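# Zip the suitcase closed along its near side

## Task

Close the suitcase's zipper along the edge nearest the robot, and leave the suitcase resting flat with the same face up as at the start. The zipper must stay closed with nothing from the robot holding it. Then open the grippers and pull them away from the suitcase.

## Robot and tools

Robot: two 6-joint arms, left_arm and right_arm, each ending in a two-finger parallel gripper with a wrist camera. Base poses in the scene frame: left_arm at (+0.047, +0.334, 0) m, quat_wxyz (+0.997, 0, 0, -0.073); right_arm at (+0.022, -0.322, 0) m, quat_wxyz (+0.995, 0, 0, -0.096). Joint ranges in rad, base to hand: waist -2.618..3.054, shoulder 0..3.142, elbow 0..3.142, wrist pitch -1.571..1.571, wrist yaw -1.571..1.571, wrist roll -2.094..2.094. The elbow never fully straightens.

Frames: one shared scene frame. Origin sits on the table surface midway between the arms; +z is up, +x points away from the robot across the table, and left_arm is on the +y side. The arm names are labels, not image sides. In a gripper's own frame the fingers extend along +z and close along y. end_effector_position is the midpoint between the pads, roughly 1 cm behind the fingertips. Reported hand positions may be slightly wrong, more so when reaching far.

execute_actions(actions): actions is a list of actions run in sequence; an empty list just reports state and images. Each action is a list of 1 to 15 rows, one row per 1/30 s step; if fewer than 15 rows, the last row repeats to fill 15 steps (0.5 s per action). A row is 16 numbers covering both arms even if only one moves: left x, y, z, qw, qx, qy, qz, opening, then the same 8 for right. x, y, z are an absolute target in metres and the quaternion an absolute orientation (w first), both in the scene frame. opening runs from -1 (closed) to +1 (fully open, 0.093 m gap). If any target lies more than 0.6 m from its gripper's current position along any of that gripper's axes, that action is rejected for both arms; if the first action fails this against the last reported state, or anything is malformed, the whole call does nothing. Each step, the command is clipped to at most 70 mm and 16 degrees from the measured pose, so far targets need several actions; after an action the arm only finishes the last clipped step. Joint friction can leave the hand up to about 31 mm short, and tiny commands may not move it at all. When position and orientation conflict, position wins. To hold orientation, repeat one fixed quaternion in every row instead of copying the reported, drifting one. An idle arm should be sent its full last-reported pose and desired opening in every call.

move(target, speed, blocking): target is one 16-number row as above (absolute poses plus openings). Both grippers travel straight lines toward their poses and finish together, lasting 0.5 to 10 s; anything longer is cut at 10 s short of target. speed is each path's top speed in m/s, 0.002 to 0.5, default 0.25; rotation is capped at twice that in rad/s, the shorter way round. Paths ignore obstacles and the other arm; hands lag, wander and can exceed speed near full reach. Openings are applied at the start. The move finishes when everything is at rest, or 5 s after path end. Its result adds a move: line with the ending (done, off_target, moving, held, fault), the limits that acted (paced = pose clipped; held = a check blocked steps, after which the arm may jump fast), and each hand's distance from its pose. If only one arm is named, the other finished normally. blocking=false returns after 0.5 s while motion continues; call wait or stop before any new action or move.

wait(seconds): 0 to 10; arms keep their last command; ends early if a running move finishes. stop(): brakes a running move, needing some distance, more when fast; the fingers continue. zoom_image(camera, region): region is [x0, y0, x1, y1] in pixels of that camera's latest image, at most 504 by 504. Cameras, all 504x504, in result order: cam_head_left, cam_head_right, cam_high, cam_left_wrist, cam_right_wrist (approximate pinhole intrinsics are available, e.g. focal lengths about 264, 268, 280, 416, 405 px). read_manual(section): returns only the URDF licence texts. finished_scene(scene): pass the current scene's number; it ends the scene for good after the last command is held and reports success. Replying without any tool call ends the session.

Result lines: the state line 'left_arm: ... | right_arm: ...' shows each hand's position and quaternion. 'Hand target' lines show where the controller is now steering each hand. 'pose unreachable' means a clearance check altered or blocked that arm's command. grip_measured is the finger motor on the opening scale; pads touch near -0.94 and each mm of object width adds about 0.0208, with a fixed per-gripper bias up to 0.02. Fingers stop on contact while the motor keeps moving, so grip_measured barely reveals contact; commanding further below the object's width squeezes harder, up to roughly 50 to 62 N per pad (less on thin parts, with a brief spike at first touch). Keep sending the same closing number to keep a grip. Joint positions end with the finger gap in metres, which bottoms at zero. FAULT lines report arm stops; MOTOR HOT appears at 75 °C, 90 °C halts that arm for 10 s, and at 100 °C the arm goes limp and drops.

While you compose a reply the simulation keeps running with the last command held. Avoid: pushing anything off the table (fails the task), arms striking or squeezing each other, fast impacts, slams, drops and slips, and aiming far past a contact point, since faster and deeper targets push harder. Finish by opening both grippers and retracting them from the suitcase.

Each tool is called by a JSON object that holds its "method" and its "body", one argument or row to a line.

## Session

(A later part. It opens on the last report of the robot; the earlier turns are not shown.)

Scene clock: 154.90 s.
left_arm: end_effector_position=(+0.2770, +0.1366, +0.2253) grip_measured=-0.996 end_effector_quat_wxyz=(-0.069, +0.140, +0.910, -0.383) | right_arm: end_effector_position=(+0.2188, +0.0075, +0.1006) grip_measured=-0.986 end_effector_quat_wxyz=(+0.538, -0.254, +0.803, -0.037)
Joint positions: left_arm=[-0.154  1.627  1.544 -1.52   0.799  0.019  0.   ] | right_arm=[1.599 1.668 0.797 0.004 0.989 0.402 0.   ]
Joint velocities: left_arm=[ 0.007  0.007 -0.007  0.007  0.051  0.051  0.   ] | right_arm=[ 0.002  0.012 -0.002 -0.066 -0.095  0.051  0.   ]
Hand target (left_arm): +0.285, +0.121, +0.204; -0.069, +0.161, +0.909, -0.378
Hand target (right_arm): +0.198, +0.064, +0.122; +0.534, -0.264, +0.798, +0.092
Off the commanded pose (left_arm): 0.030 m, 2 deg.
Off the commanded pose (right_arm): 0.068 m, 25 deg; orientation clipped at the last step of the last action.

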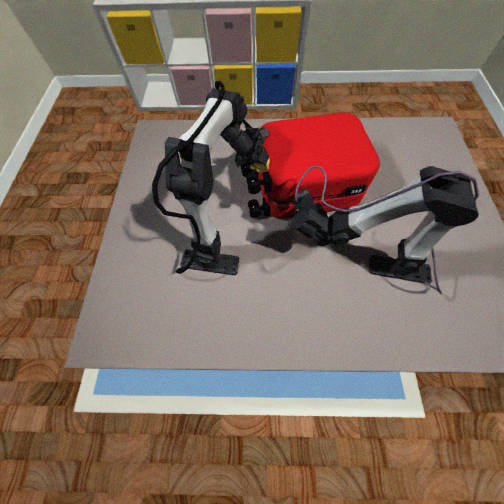

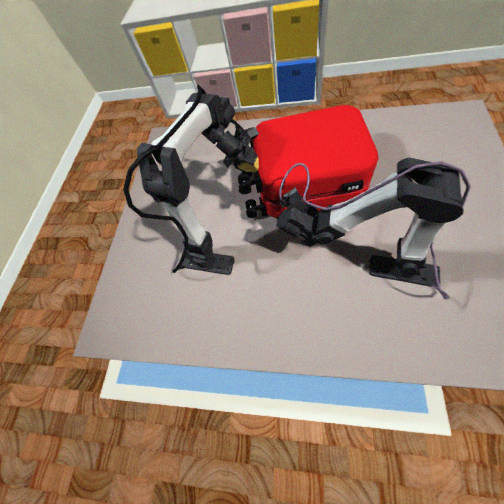

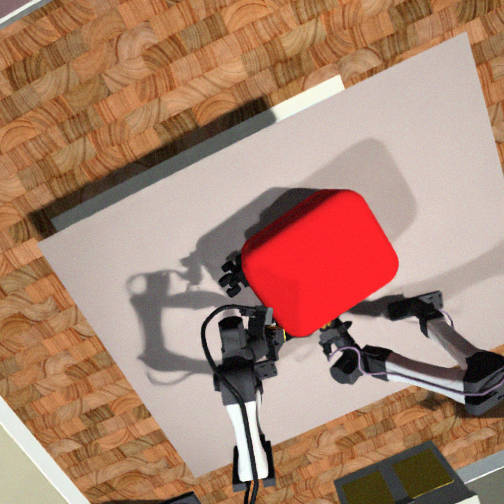

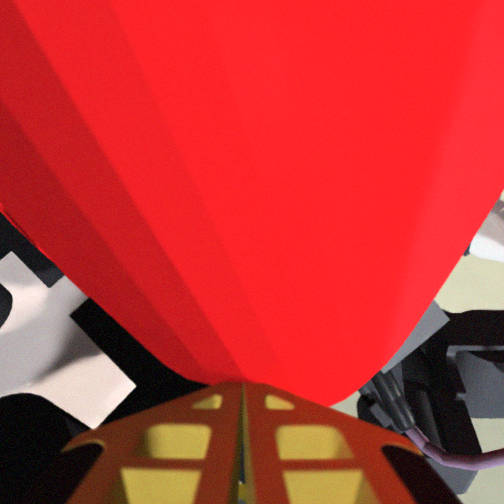

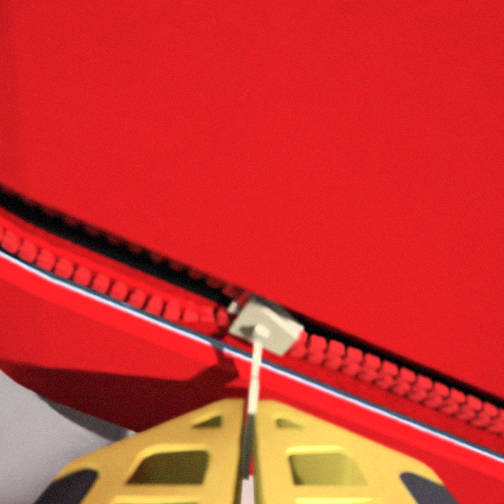

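{"method": "execute_actions", "body": {
  "actions": [
    [[0.285,0.122,0.203,-0.0666,0.16,0.91,-0.377,-1,0.212,0.035,0.112,0.5327,-0.2361,0.7972,0.1578,-1]],
    [[0.285,0.122,0.203,-0.0666,0.16,0.91,-0.377,-1,0.208,0.05,0.112,0.5327,-0.2361,0.7972,0.1578,-1]],
    [[0.285,0.122,0.203,-0.0666,0.16,0.91,-0.377,-1,0.205,0.06,0.112,0.5327,-0.2361,0.7972,0.1578,-1]],
    [[0.285,0.122,0.203,-0.0666,0.16,0.91,-0.377,-1,0.204,0.069,0.112,0.5327,-0.2361,0.7972,0.1578,-1]]
  ]
}}

Scene clock: 158.63 s.
left_arm: end_effector_position=(+0.2771, +0.1364, +0.2255) grip_measured=-0.996 end_effector_quat_wxyz=(-0.069, +0.140, +0.910, -0.384) | right_arm: end_effector_position=(+0.2199, +0.0088, +0.0983) grip_measured=-0.986 end_effector_quat_wxyz=(+0.546, -0.217, +0.808, +0.049)
Joint positions: left_arm=[-0.154  1.627  1.544 -1.52   0.801  0.019  0.   ] | right_arm=[1.573 1.625 0.677 0.247 0.904 0.412 0.   ]
Joint velocities: left_arm=[-0.007 -0.007 -0.012 -0.051 -0.022 -0.051  0.   ] | right_arm=[-0.007 -0.007  0.002 -0.11  -0.022  0.022  0.   ]
Hand target (left_arm): +0.284, +0.123, +0.204; -0.069, +0.161, +0.909, -0.377
Hand target (right_arm): +0.200, +0.060, +0.118; +0.535, -0.236, +0.797, +0.154
Off the commanded pose (left_arm): 0.028 m, 2 deg.
Off the commanded pose (right_arm): 0.064 m, 13 deg.

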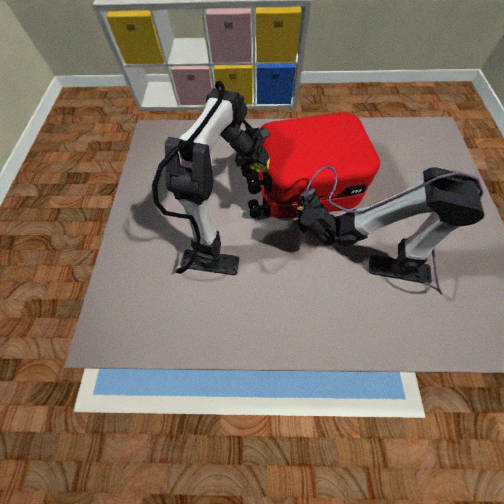

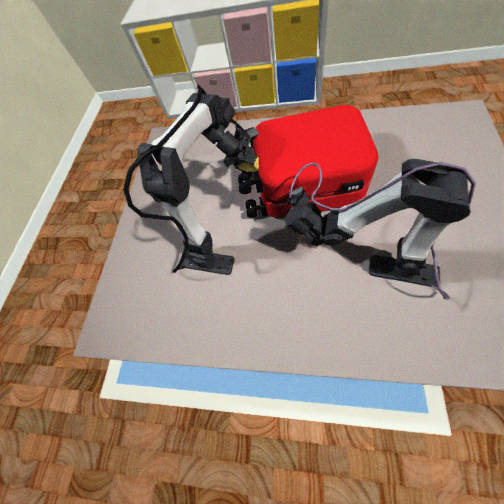

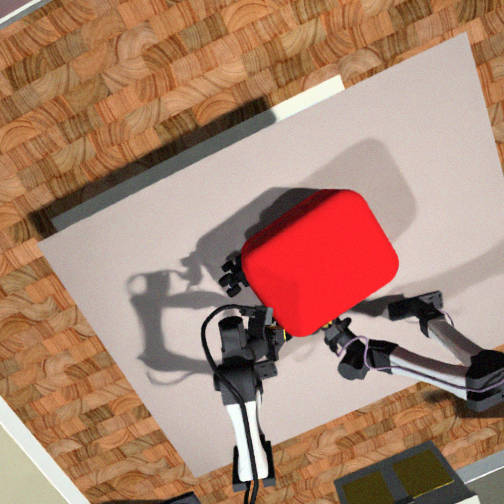

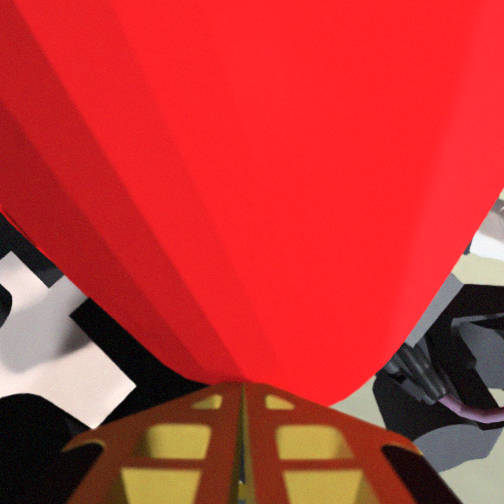

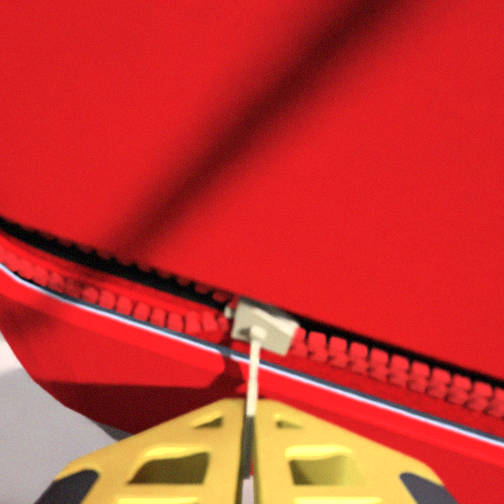

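{"method": "execute_actions", "body": {
  "actions": [
    [[0.285,0.122,0.195,-0.0666,0.16,0.91,-0.377,-1,0.199,0.072,0.112,0.529,-0.2535,0.792,0.1694,-1]],
    [[0.285,0.122,0.195,-0.0666,0.16,0.91,-0.377,-1,0.197,0.079,0.112,0.529,-0.2535,0.792,0.1694,-1]],
    [[0.285,0.122,0.195,-0.0666,0.16,0.91,-0.377,-1,0.196,0.087,0.112,0.529,-0.2535,0.792,0.1694,-1]]
  ]
}}

Scene clock: 161.20 s.
left_arm: end_effector_position=(+0.2769, +0.1362, +0.2251) grip_measured=-0.996 end_effector_quat_wxyz=(-0.064, +0.142, +0.909, -0.386) | right_arm: end_effector_position=(+0.2188, +0.0103, +0.0986) grip_measured=-0.986 end_effector_quat_wxyz=(+0.550, -0.224, +0.804, +0.022)
Joint positions: left_arm=[-0.154  1.618  1.533 -1.506  0.803  0.019  0.   ] | right_arm=[1.59  1.65  0.715 0.192 0.95  0.411 0.   ]
Joint velocities: left_arm=[ 0.002 -0.007 -0.002 -0.095 -0.066  0.037  0.   ] | right_arm=[ 0.017  0.037  0.061 -0.198 -0.037  0.007  0.   ]
Hand target (left_arm): +0.283, +0.124, +0.197; -0.070, +0.161, +0.909, -0.377
Hand target (right_arm): +0.189, +0.074, +0.122; +0.534, -0.252, +0.793, +0.153
Off the commanded pose (left_arm): 0.034 m, 2 deg.
Off the commanded pose (right_arm): 0.081 m, 17 deg; orientation clipped at the last step of the last action.

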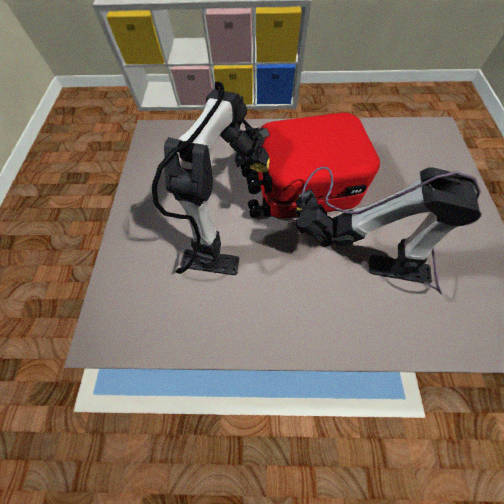

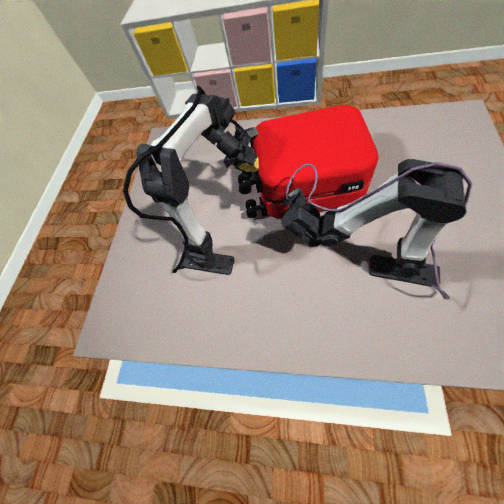

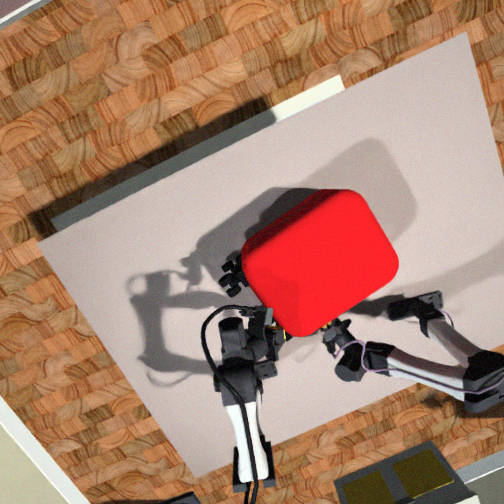

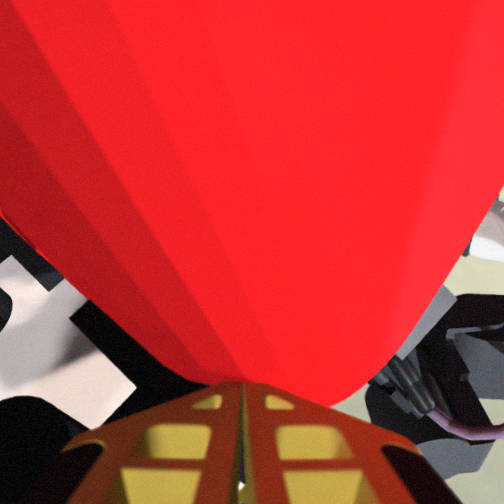

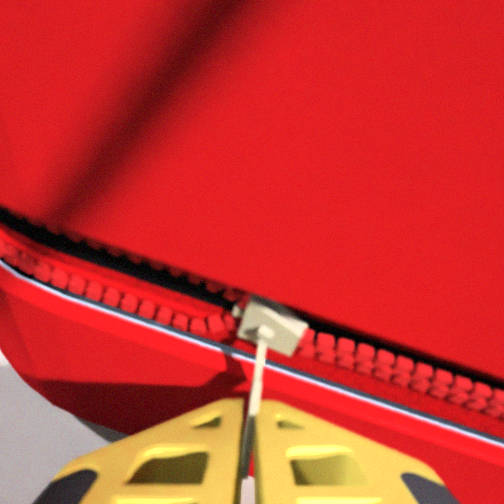

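{"method": "execute_actions", "body": {
  "actions": [
    [[0.28,0.134,0.20,-0.0666,0.16,0.91,-0.377,-1,0.212,0.01,0.106,0.5434,-0.173,0.8133,0.1155,-1]],
    [[0.28,0.136,0.20,-0.0666,0.16,0.91,-0.377,-1,0.214,-0.015,0.106,0.5487,-0.1301,0.8213,0.0869,-1]],
    [[0.283,0.128,0.197,-0.0666,0.16,0.91,-0.377,-1,0.206,0.025,0.106,0.5327,-0.2361,0.7972,0.1578,-1]],
    [[0.285,0.122,0.195,-0.0666,0.16,0.91,-0.377,-1,0.198,0.048,0.106,0.5253,-0.2707,0.7862,0.1809,-1]],
    [[0.285,0.122,0.195,-0.0666,0.16,0.91,-0.377,-1,0.194,0.06,0.106,0.5253,-0.2707,0.7862,0.1809,-1]]
  ]
}}

Scene clock: 165.67 s.
left_arm: end_effector_position=(+0.2731, +0.1300, +0.2252) grip_measured=-0.996 end_effector_quat_wxyz=(-0.071, +0.143, +0.899, -0.408) | right_arm: end_effector_position=(+0.2157, +0.0055, +0.0985) grip_measured=-0.986 end_effector_quat_wxyz=(+0.545, -0.232, +0.800, +0.089)
Joint positions: left_arm=[-0.158  1.615  1.504 -1.489  0.854  0.025  0.   ] | right_arm=[1.559 1.572 0.586 0.375 0.824 0.354 0.   ]
Joint velocities: left_arm=[-0.002 -0.002 -0.002 -0.037  0.022 -0.007  0.   ] | right_arm=[ 0.002 -0.002  0.007  0.007  0.051  0.007  0.   ]
Hand target (left_arm): +0.284, +0.123, +0.197; -0.069, +0.161, +0.909, -0.378
Hand target (right_arm): +0.190, +0.052, +0.111; +0.528, -0.270, +0.785, +0.178
Off the commanded pose (left_arm): 0.033 m, 4 deg.
Off the commanded pose (right_arm): 0.059 m, 12 deg.

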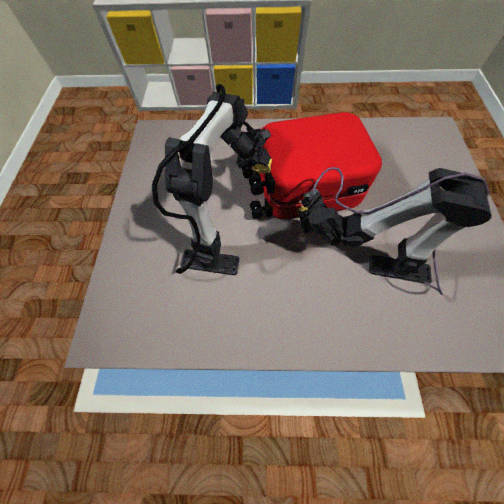

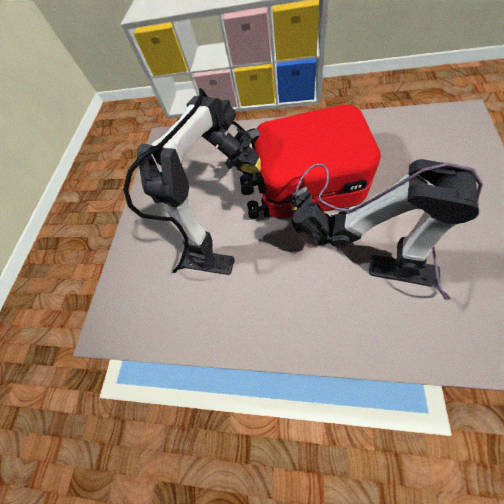

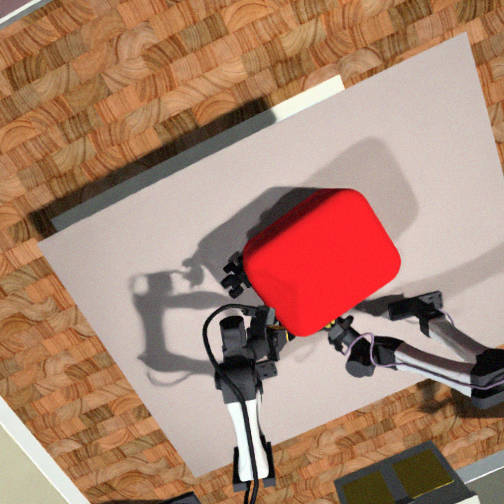

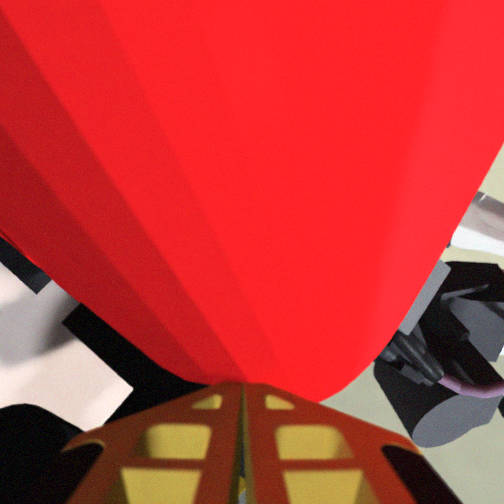

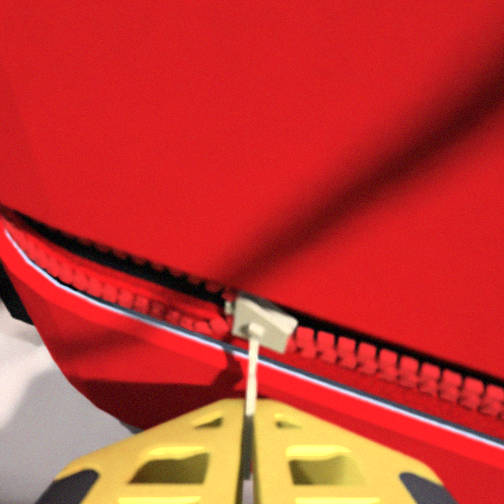

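{"method": "execute_actions", "body": {
  "actions": [
    [[0.283,0.117,0.195,-0.0666,0.16,0.91,-0.377,-1,0.188,0.066,0.108,0.5253,-0.2707,0.7862,0.1809,-1]],
    [[0.283,0.117,0.195,-0.0666,0.16,0.91,-0.377,-1,0.185,0.073,0.108,0.5253,-0.2707,0.7862,0.1809,-1]],
    [[0.283,0.117,0.195,-0.0666,0.16,0.91,-0.377,-1,0.184,0.081,0.108,0.5253,-0.2707,0.7862,0.1809,-1]]
  ]
}}

Scene clock: 167.93 s.
left_arm: end_effector_position=(+0.2731, +0.1297, +0.2248) grip_measured=-0.996 end_effector_quat_wxyz=(-0.074, +0.136, +0.901, -0.406) | right_arm: end_effector_position=(+0.2108, +0.0235, +0.0990) grip_measured=-0.986 end_effector_quat_wxyz=(+0.549, -0.233, +0.799, +0.077)
Joint positions: left_arm=[-0.161  1.615  1.504 -1.487  0.851  0.006  0.   ] | right_arm=[1.596 1.642 0.668 0.331 0.874 0.377 0.   ]
Joint velocities: left_arm=[-0.007  0.002 -0.007 -0.037  0.095  0.022  0.   ] | right_arm=[-0.007 -0.002 -0.002  0.051 -0.051 -0.037  0.   ]
Hand target (left_arm): +0.282, +0.118, +0.197; -0.070, +0.162, +0.909, -0.379
Hand target (right_arm): +0.180, +0.073, +0.114; +0.528, -0.270, +0.785, +0.178
Off the commanded pose (left_arm): 0.034 m, 5 deg.
Off the commanded pose (right_arm): 0.064 m, 13 deg.

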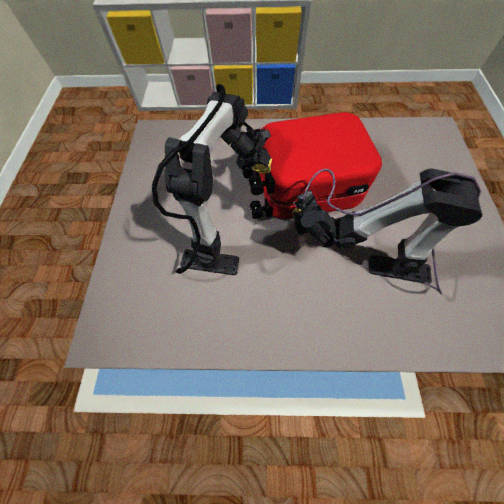

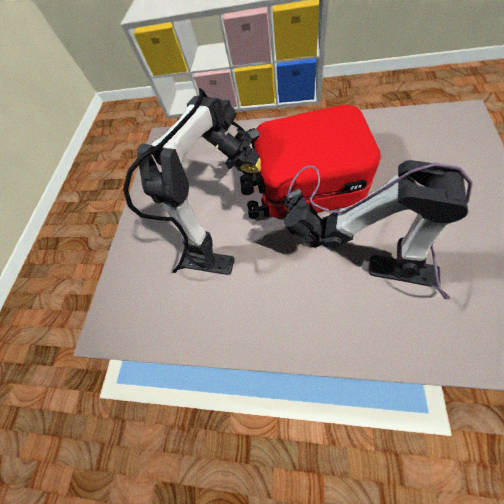

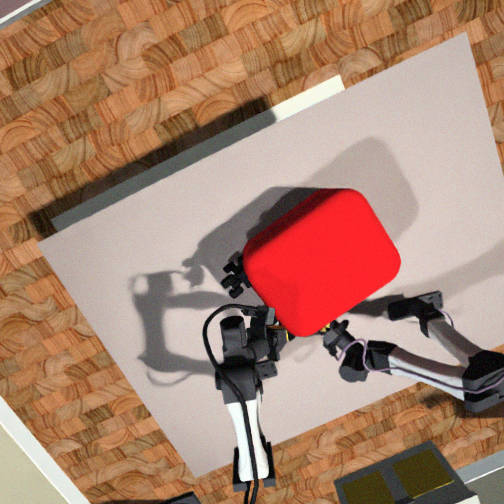

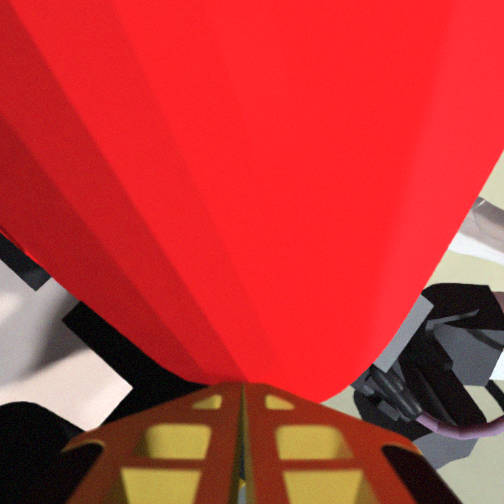

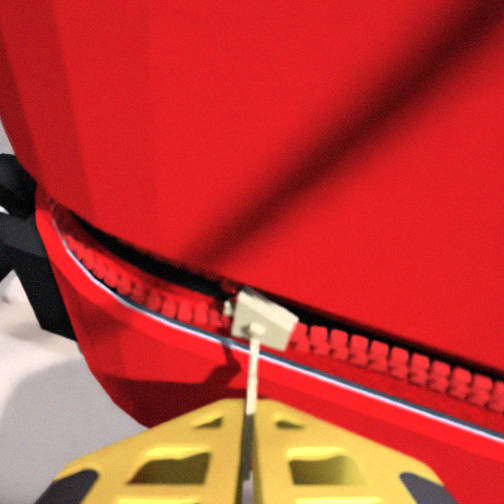

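{"method": "execute_actions", "body": {
  "actions": [
    [[0.283,0.117,0.195,-0.0666,0.16,0.91,-0.377,-1,0.180,0.087,0.108,0.5253,-0.2707,0.7862,0.1809,-1]],
    [[0.283,0.117,0.195,-0.0666,0.16,0.91,-0.377,-1,0.179,0.095,0.108,0.5253,-0.2707,0.7862,0.1809,-1]],
    [[0.283,0.117,0.195,-0.0666,0.16,0.91,-0.377,-1,0.179,0.103,0.108,0.5253,-0.2707,0.7862,0.1809,-1]],
    [[0.283,0.117,0.195,-0.0666,0.16,0.91,-0.377,-1,0.181,0.111,0.108,0.529,-0.2535,0.792,0.1694,-1]]
  ]
}}

Scene clock: 171.53 s.
left_arm: end_effector_position=(+0.2731, +0.1297, +0.2248) grip_measured=-0.996 end_effector_quat_wxyz=(-0.074, +0.136, +0.901, -0.406) | right_arm: end_effector_position=(+0.2063, +0.0589, +0.0997) grip_measured=-0.986 end_effector_quat_wxyz=(+0.551, -0.225, +0.800, +0.075)
Joint positions: left_arm=[-0.161  1.615  1.504 -1.487  0.851  0.006  0.   ] | right_arm=[1.633 1.765 0.825 0.264 0.917 0.427 0.   ]
Joint velocities: left_arm=[-0.012 -0.002 -0.002  0.066 -0.051 -0.007  0.   ] | right_arm=[-0.012  0.007  0.007 -0.066  0.066  0.037  0.   ]
Hand target (left_arm): +0.282, +0.118, +0.197; -0.070, +0.162, +0.909, -0.379
Hand target (right_arm): +0.178, +0.104, +0.113; +0.531, -0.254, +0.791, +0.167
Off the commanded pose (left_arm): 0.034 m, 5 deg.
Off the commanded pose (right_arm): 0.058 m, 12 deg.

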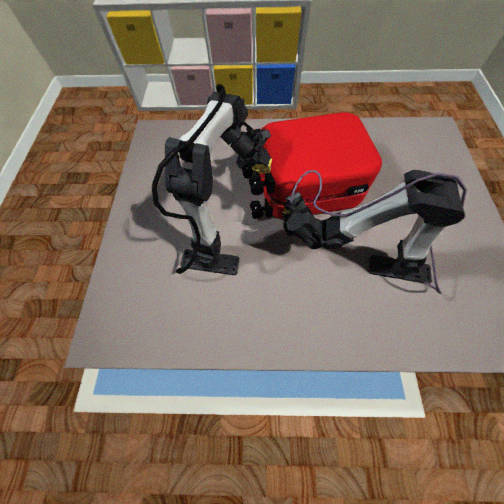

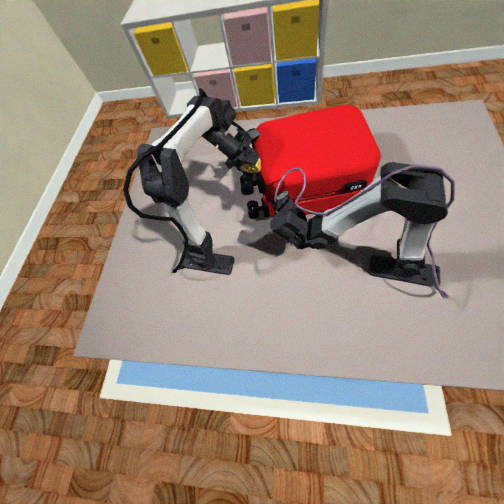

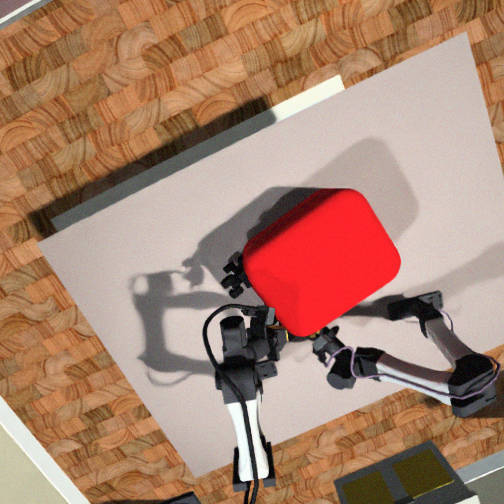

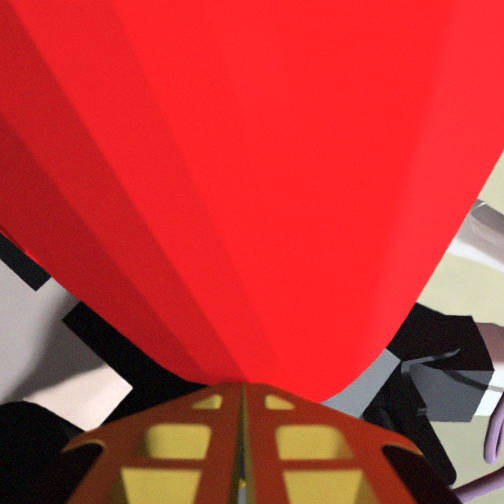

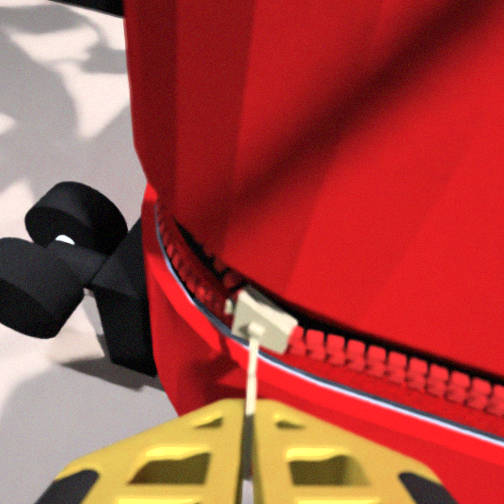

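{"method": "execute_actions", "body": {
  "actions": [
    [[0.283,0.117,0.195,-0.0666,0.16,0.91,-0.377,-1,0.187,0.118,0.108,0.5327,-0.2361,0.7972,0.1578,-1]],
    [[0.283,0.117,0.195,-0.0666,0.16,0.91,-0.377,-1,0.195,0.125,0.108,0.5391,-0.2011,0.8068,0.1344,-1]],
    [[0.283,0.117,0.195,-0.0666,0.16,0.91,-0.377,-1,0.204,0.130,0.108,0.5454,-0.1587,0.8162,0.106,-1]]
  ]
}}

Scene clock: 174.03 s.
left_arm: end_effector_position=(+0.2731, +0.1297, +0.2248) grip_measured=-0.996 end_effector_quat_wxyz=(-0.074, +0.136, +0.901, -0.406) | right_arm: end_effector_position=(+0.2170, +0.0932, +0.1011) grip_measured=-0.986 end_effector_quat_wxyz=(+0.558, -0.157, +0.814, +0.038)
Joint positions: left_arm=[-0.161  1.615  1.504 -1.487  0.851  0.006  0.   ] | right_arm=[ 1.645  1.95   1.123 -0.004  1.039  0.635  0.   ]
Joint velocities: left_arm=[-0.002  0.007 -0.007 -0.022  0.037  0.051  0.   ] | right_arm=[-0.017 -0.002  0.022 -0.022 -0.007  0.022  0.   ]
Hand target (left_arm): +0.282, +0.118, +0.197; -0.070, +0.162, +0.909, -0.379
Hand target (right_arm): +0.203, +0.127, +0.111; +0.546, -0.159, +0.816, +0.105
Off the commanded pose (left_arm): 0.034 m, 5 deg.
Off the commanded pose (right_arm): 0.040 m, 8 deg.

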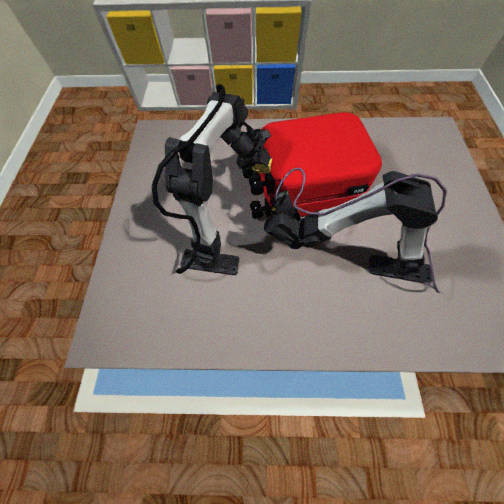

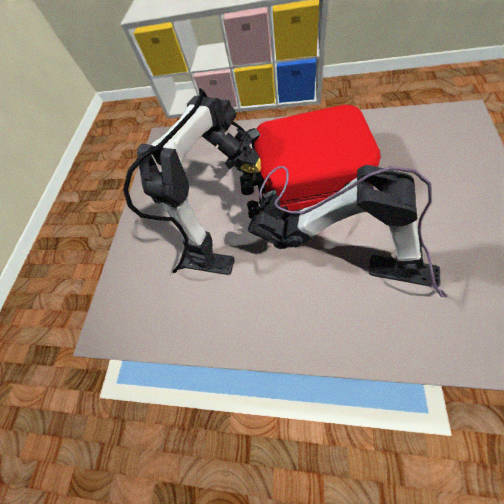

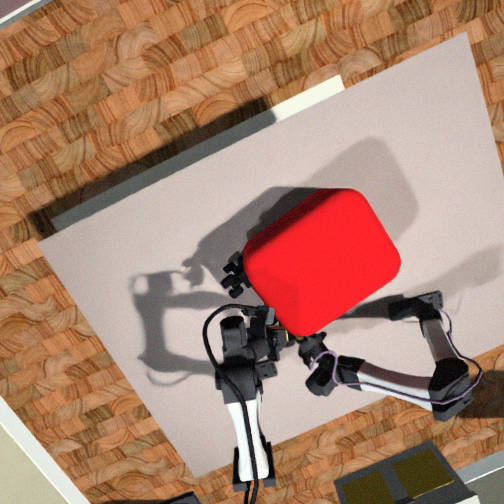

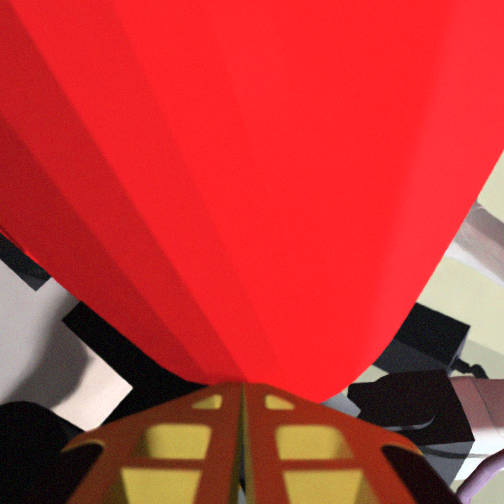

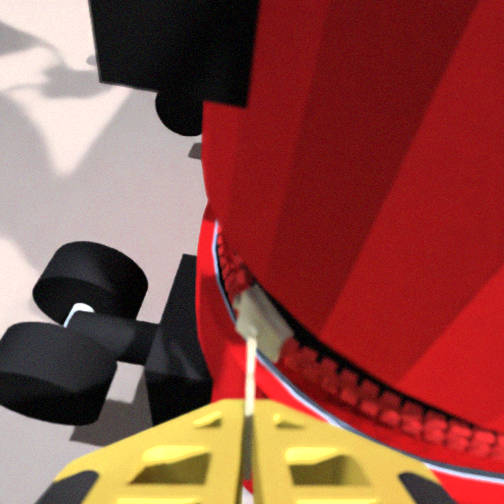

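The slider is about 45° into the corner, so I'll release and retreat.

{"method": "execute_actions", "body": {
  "actions": [
    [[0.274,0.133,0.228,-0.074,0.136,0.901,-0.406,-1,0.216,0.096,0.104,0.558,-0.157,0.814,0.038,-1]],
    [[0.275,0.15,0.25,-0.06,0.136,0.901,-0.406,-1,0.214,0.095,0.104,0.558,-0.157,0.814,0.038,-0.7]]
  ]
}}

{"method": "move", "body": {
  "target": [0.27,0.22,0.30,0.03,0.05,0.92,-0.39,-1,0.14,0.07,0.13,0.5454,-0.1587,0.8162,0.106,-0.7],
  "speed": 0.2
}}

{"method": "move", "body": {
  "target": [0.25,0.27,0.30,0.15,0.0,0.95,-0.27,-1,0.10,-0.15,0.20,0.47,-0.42,0.73,0.27,-0.7],
  "speed": 0.3
}}

Scene clock: 176.73 s.
left_arm: end_effector_position=(+0.2757, +0.1472, +0.2450) grip_measured=-0.996 end_effector_quat_wxyz=(-0.053, +0.125, +0.902, -0.410) | right_arm: end_effector_position=(+0.2148, +0.0923, +0.0996) grip_measured=-0.702 end_effector_quat_wxyz=(+0.555, -0.162, +0.815, +0.034)
Joint positions: left_arm=[-0.095  1.589  1.558 -1.568  0.853  0.048  0.   ] | right_arm=[ 1.65   1.95   1.124 -0.022  1.039  0.639  0.011]
Joint velocities: left_arm=[-0.002 -0.002 -0.002 -0.037 -0.022  0.007  0.   ] | right_arm=[-0.012  0.002  0.017 -0.037  0.007 -0.051  0.001]
Hand target (left_arm): +0.274, +0.150, +0.249; -0.046, +0.130, +0.903, -0.408
Hand target (right_arm): +0.214, +0.095, +0.104; +0.558, -0.157, +0.814, +0.038
Off the commanded pose (left_arm): 0.006 m, 2 deg.
Off the commanded pose (right_arm): 0.005 m, 1 deg.
joint sent to its limit (left arm) — the command would take joint 4 (wrist pitch) past its lower limit, so that joint was sent only as far as its limit.

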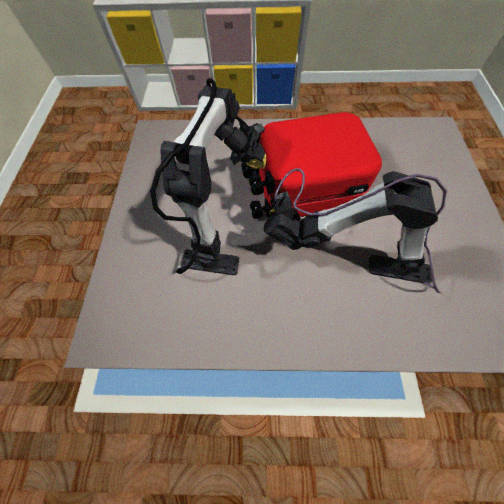

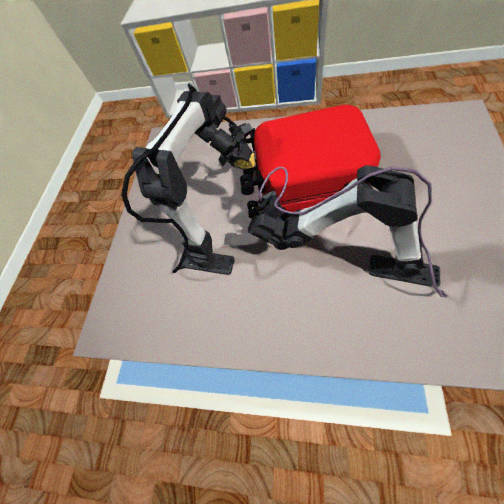

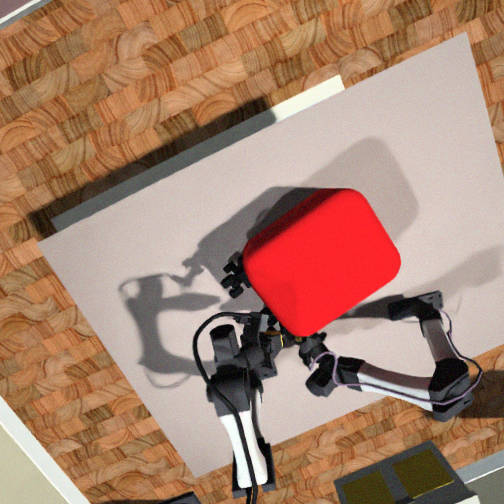

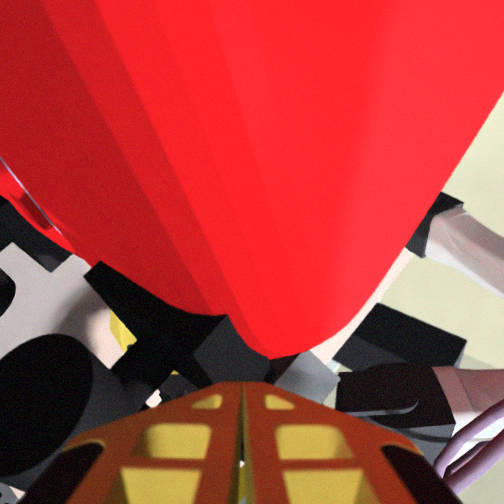

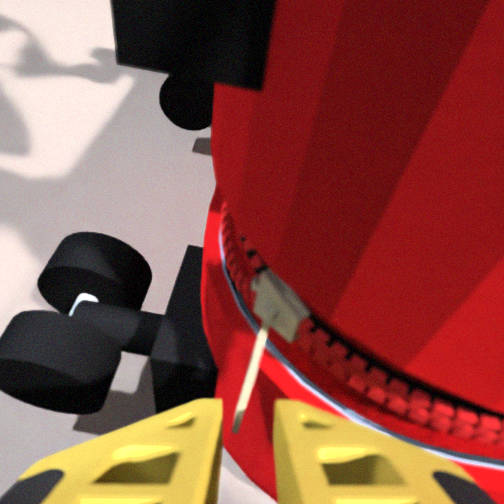

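Scene clock: 177.93 s.
left_arm: end_effector_position=(+0.2717, +0.2155, +0.3010) grip_measured=-0.996 end_effector_quat_wxyz=(+0.109, +0.031, +0.913, -0.392) | right_arm: end_effector_position=(+0.1405, +0.0770, +0.1271) grip_measured=-0.702 end_effector_quat_wxyz=(+0.544, -0.163, +0.816, +0.108)
Joint positions: left_arm=[ 0.162  1.318  1.558 -1.572  0.811 -0.018  0.   ] | right_arm=[ 1.836  1.778  1.039 -0.188  1.067  0.861  0.012]
Joint velocities: left_arm=[ 0.002  0.002 -0.007 -0.051  0.007 -0.007  0.   ] | right_arm=[ 0.012  0.002  0.002 -0.022 -0.037  0.037 -0.001]
Hand target (left_arm): +0.269, +0.218, +0.298; +0.105, +0.021, +0.916, -0.387
Hand target (right_arm): +0.141, +0.071, +0.129; +0.546, -0.158, +0.815, +0.107
Off the commanded pose (left_arm): 0.005 m, 9 deg.
Off the commanded pose (right_arm): 0.008 m, 1 deg.
joint sent to its limit (left arm) — the command would take joint 4 (wrist pitch) past its lower limit, so that joint was sent only as far as its limit.
move: off_target (left_arm)

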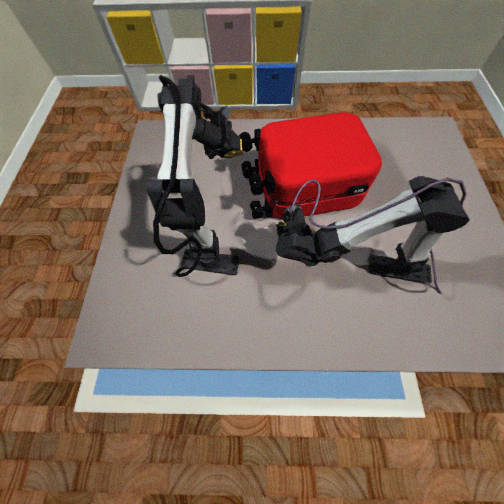

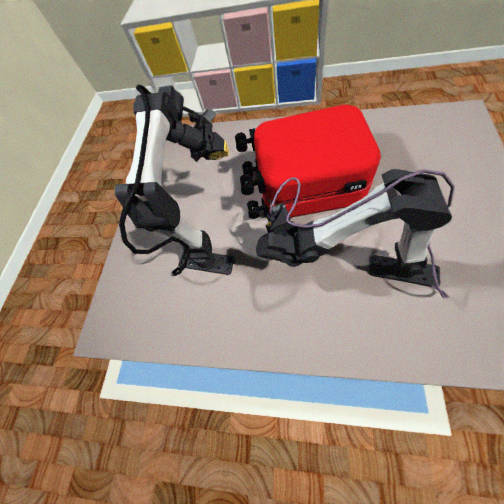

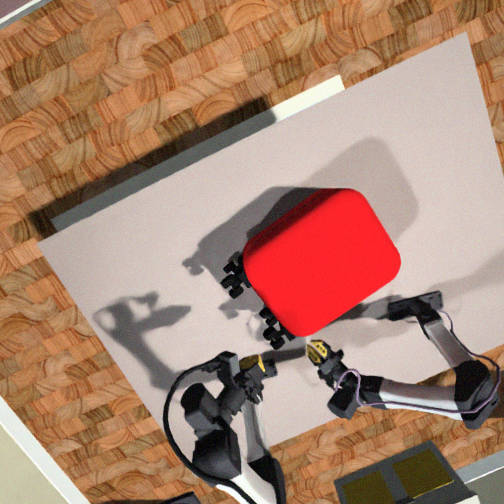

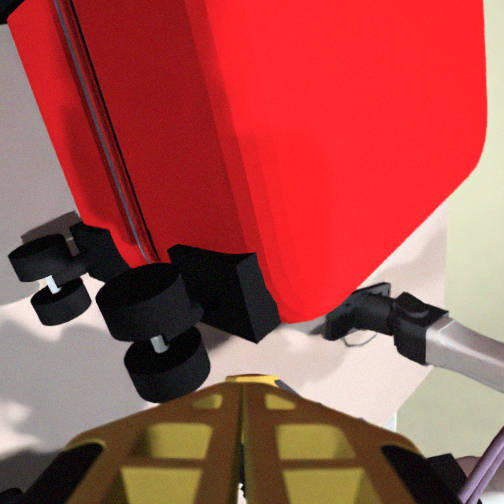

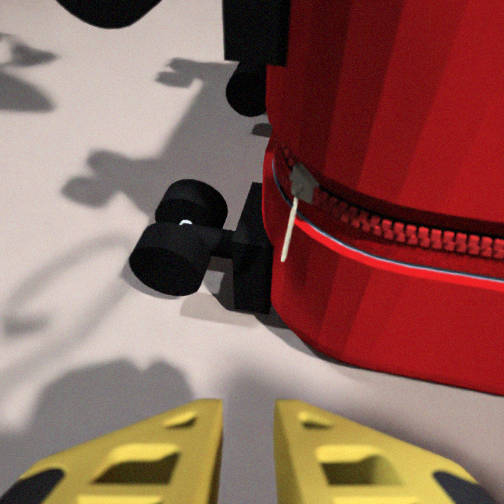

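Scene clock: 179.93 s.
left_arm: end_effector_position=(+0.2557, +0.2661, +0.3028) grip_measured=-0.996 end_effector_quat_wxyz=(+0.195, -0.009, +0.943, -0.269) | right_arm: end_effector_position=(+0.0969, -0.1443, +0.1790) grip_measured=-0.702 end_effector_quat_wxyz=(+0.462, -0.428, +0.734, +0.253)
Joint positions: left_arm=[ 0.261  1.159  1.542 -1.572  0.574 -0.018  0.   ] | right_arm=[ 1.81   0.224  0.478 -0.792  0.519  0.261  0.012]
Joint velocities: left_arm=[-0.027 -0.002 -0.007 -0.007 -0.037 -0.066  0.   ] | right_arm=[-0.007  0.002 -0.012 -0.022 -0.081 -0.022  0.   ]
Hand target (left_arm): +0.251, +0.269, +0.299; +0.192, -0.012, +0.946, -0.263
Hand target (right_arm): +0.098, -0.147, +0.194; +0.473, -0.417, +0.728, +0.270
Off the commanded pose (left_arm): 0.007 m, 5 deg.
Off the commanded pose (right_arm): 0.022 m, 2 deg.
joint sent to its limit (left arm) — the command would take joint 4 (wrist pitch) past its lower limit, so that joint was sent only as far as its limit.
move: off_target (left_arm, right_arm)

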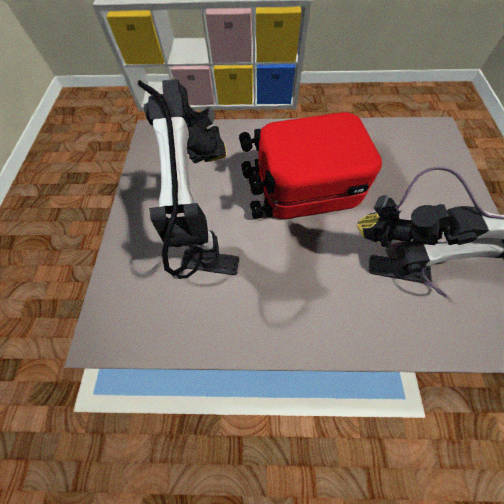

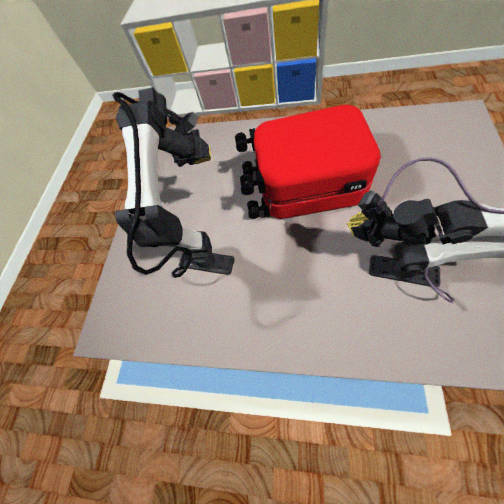

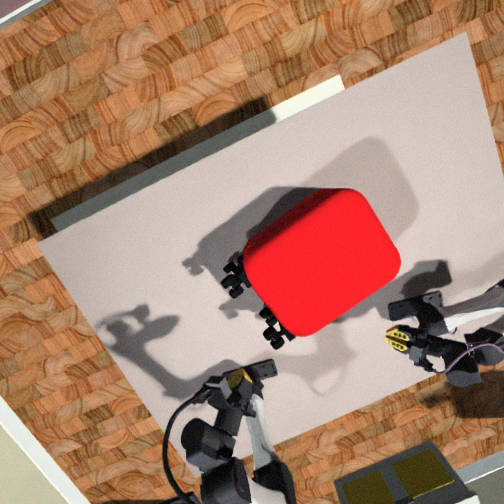

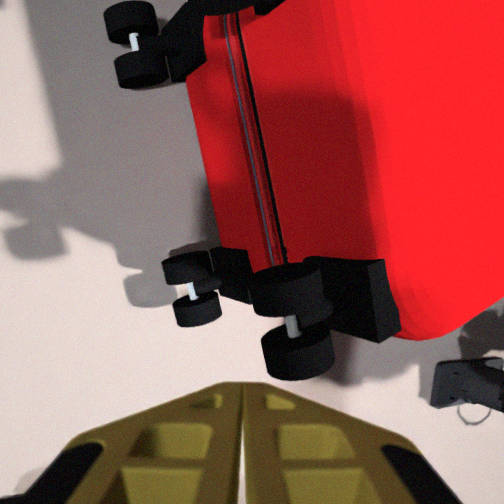

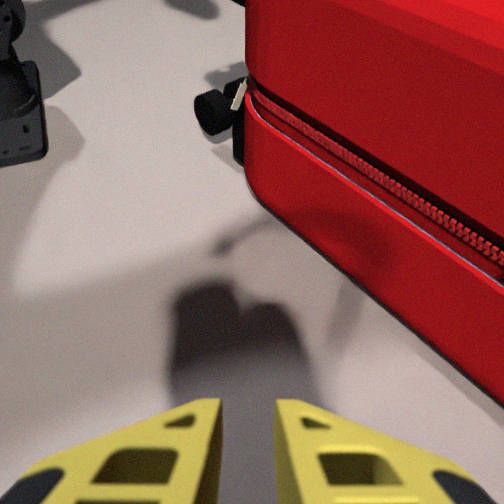

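{"method": "finished_scene", "body": {
  "scene": 2
}}

The scene is finished: the task was done.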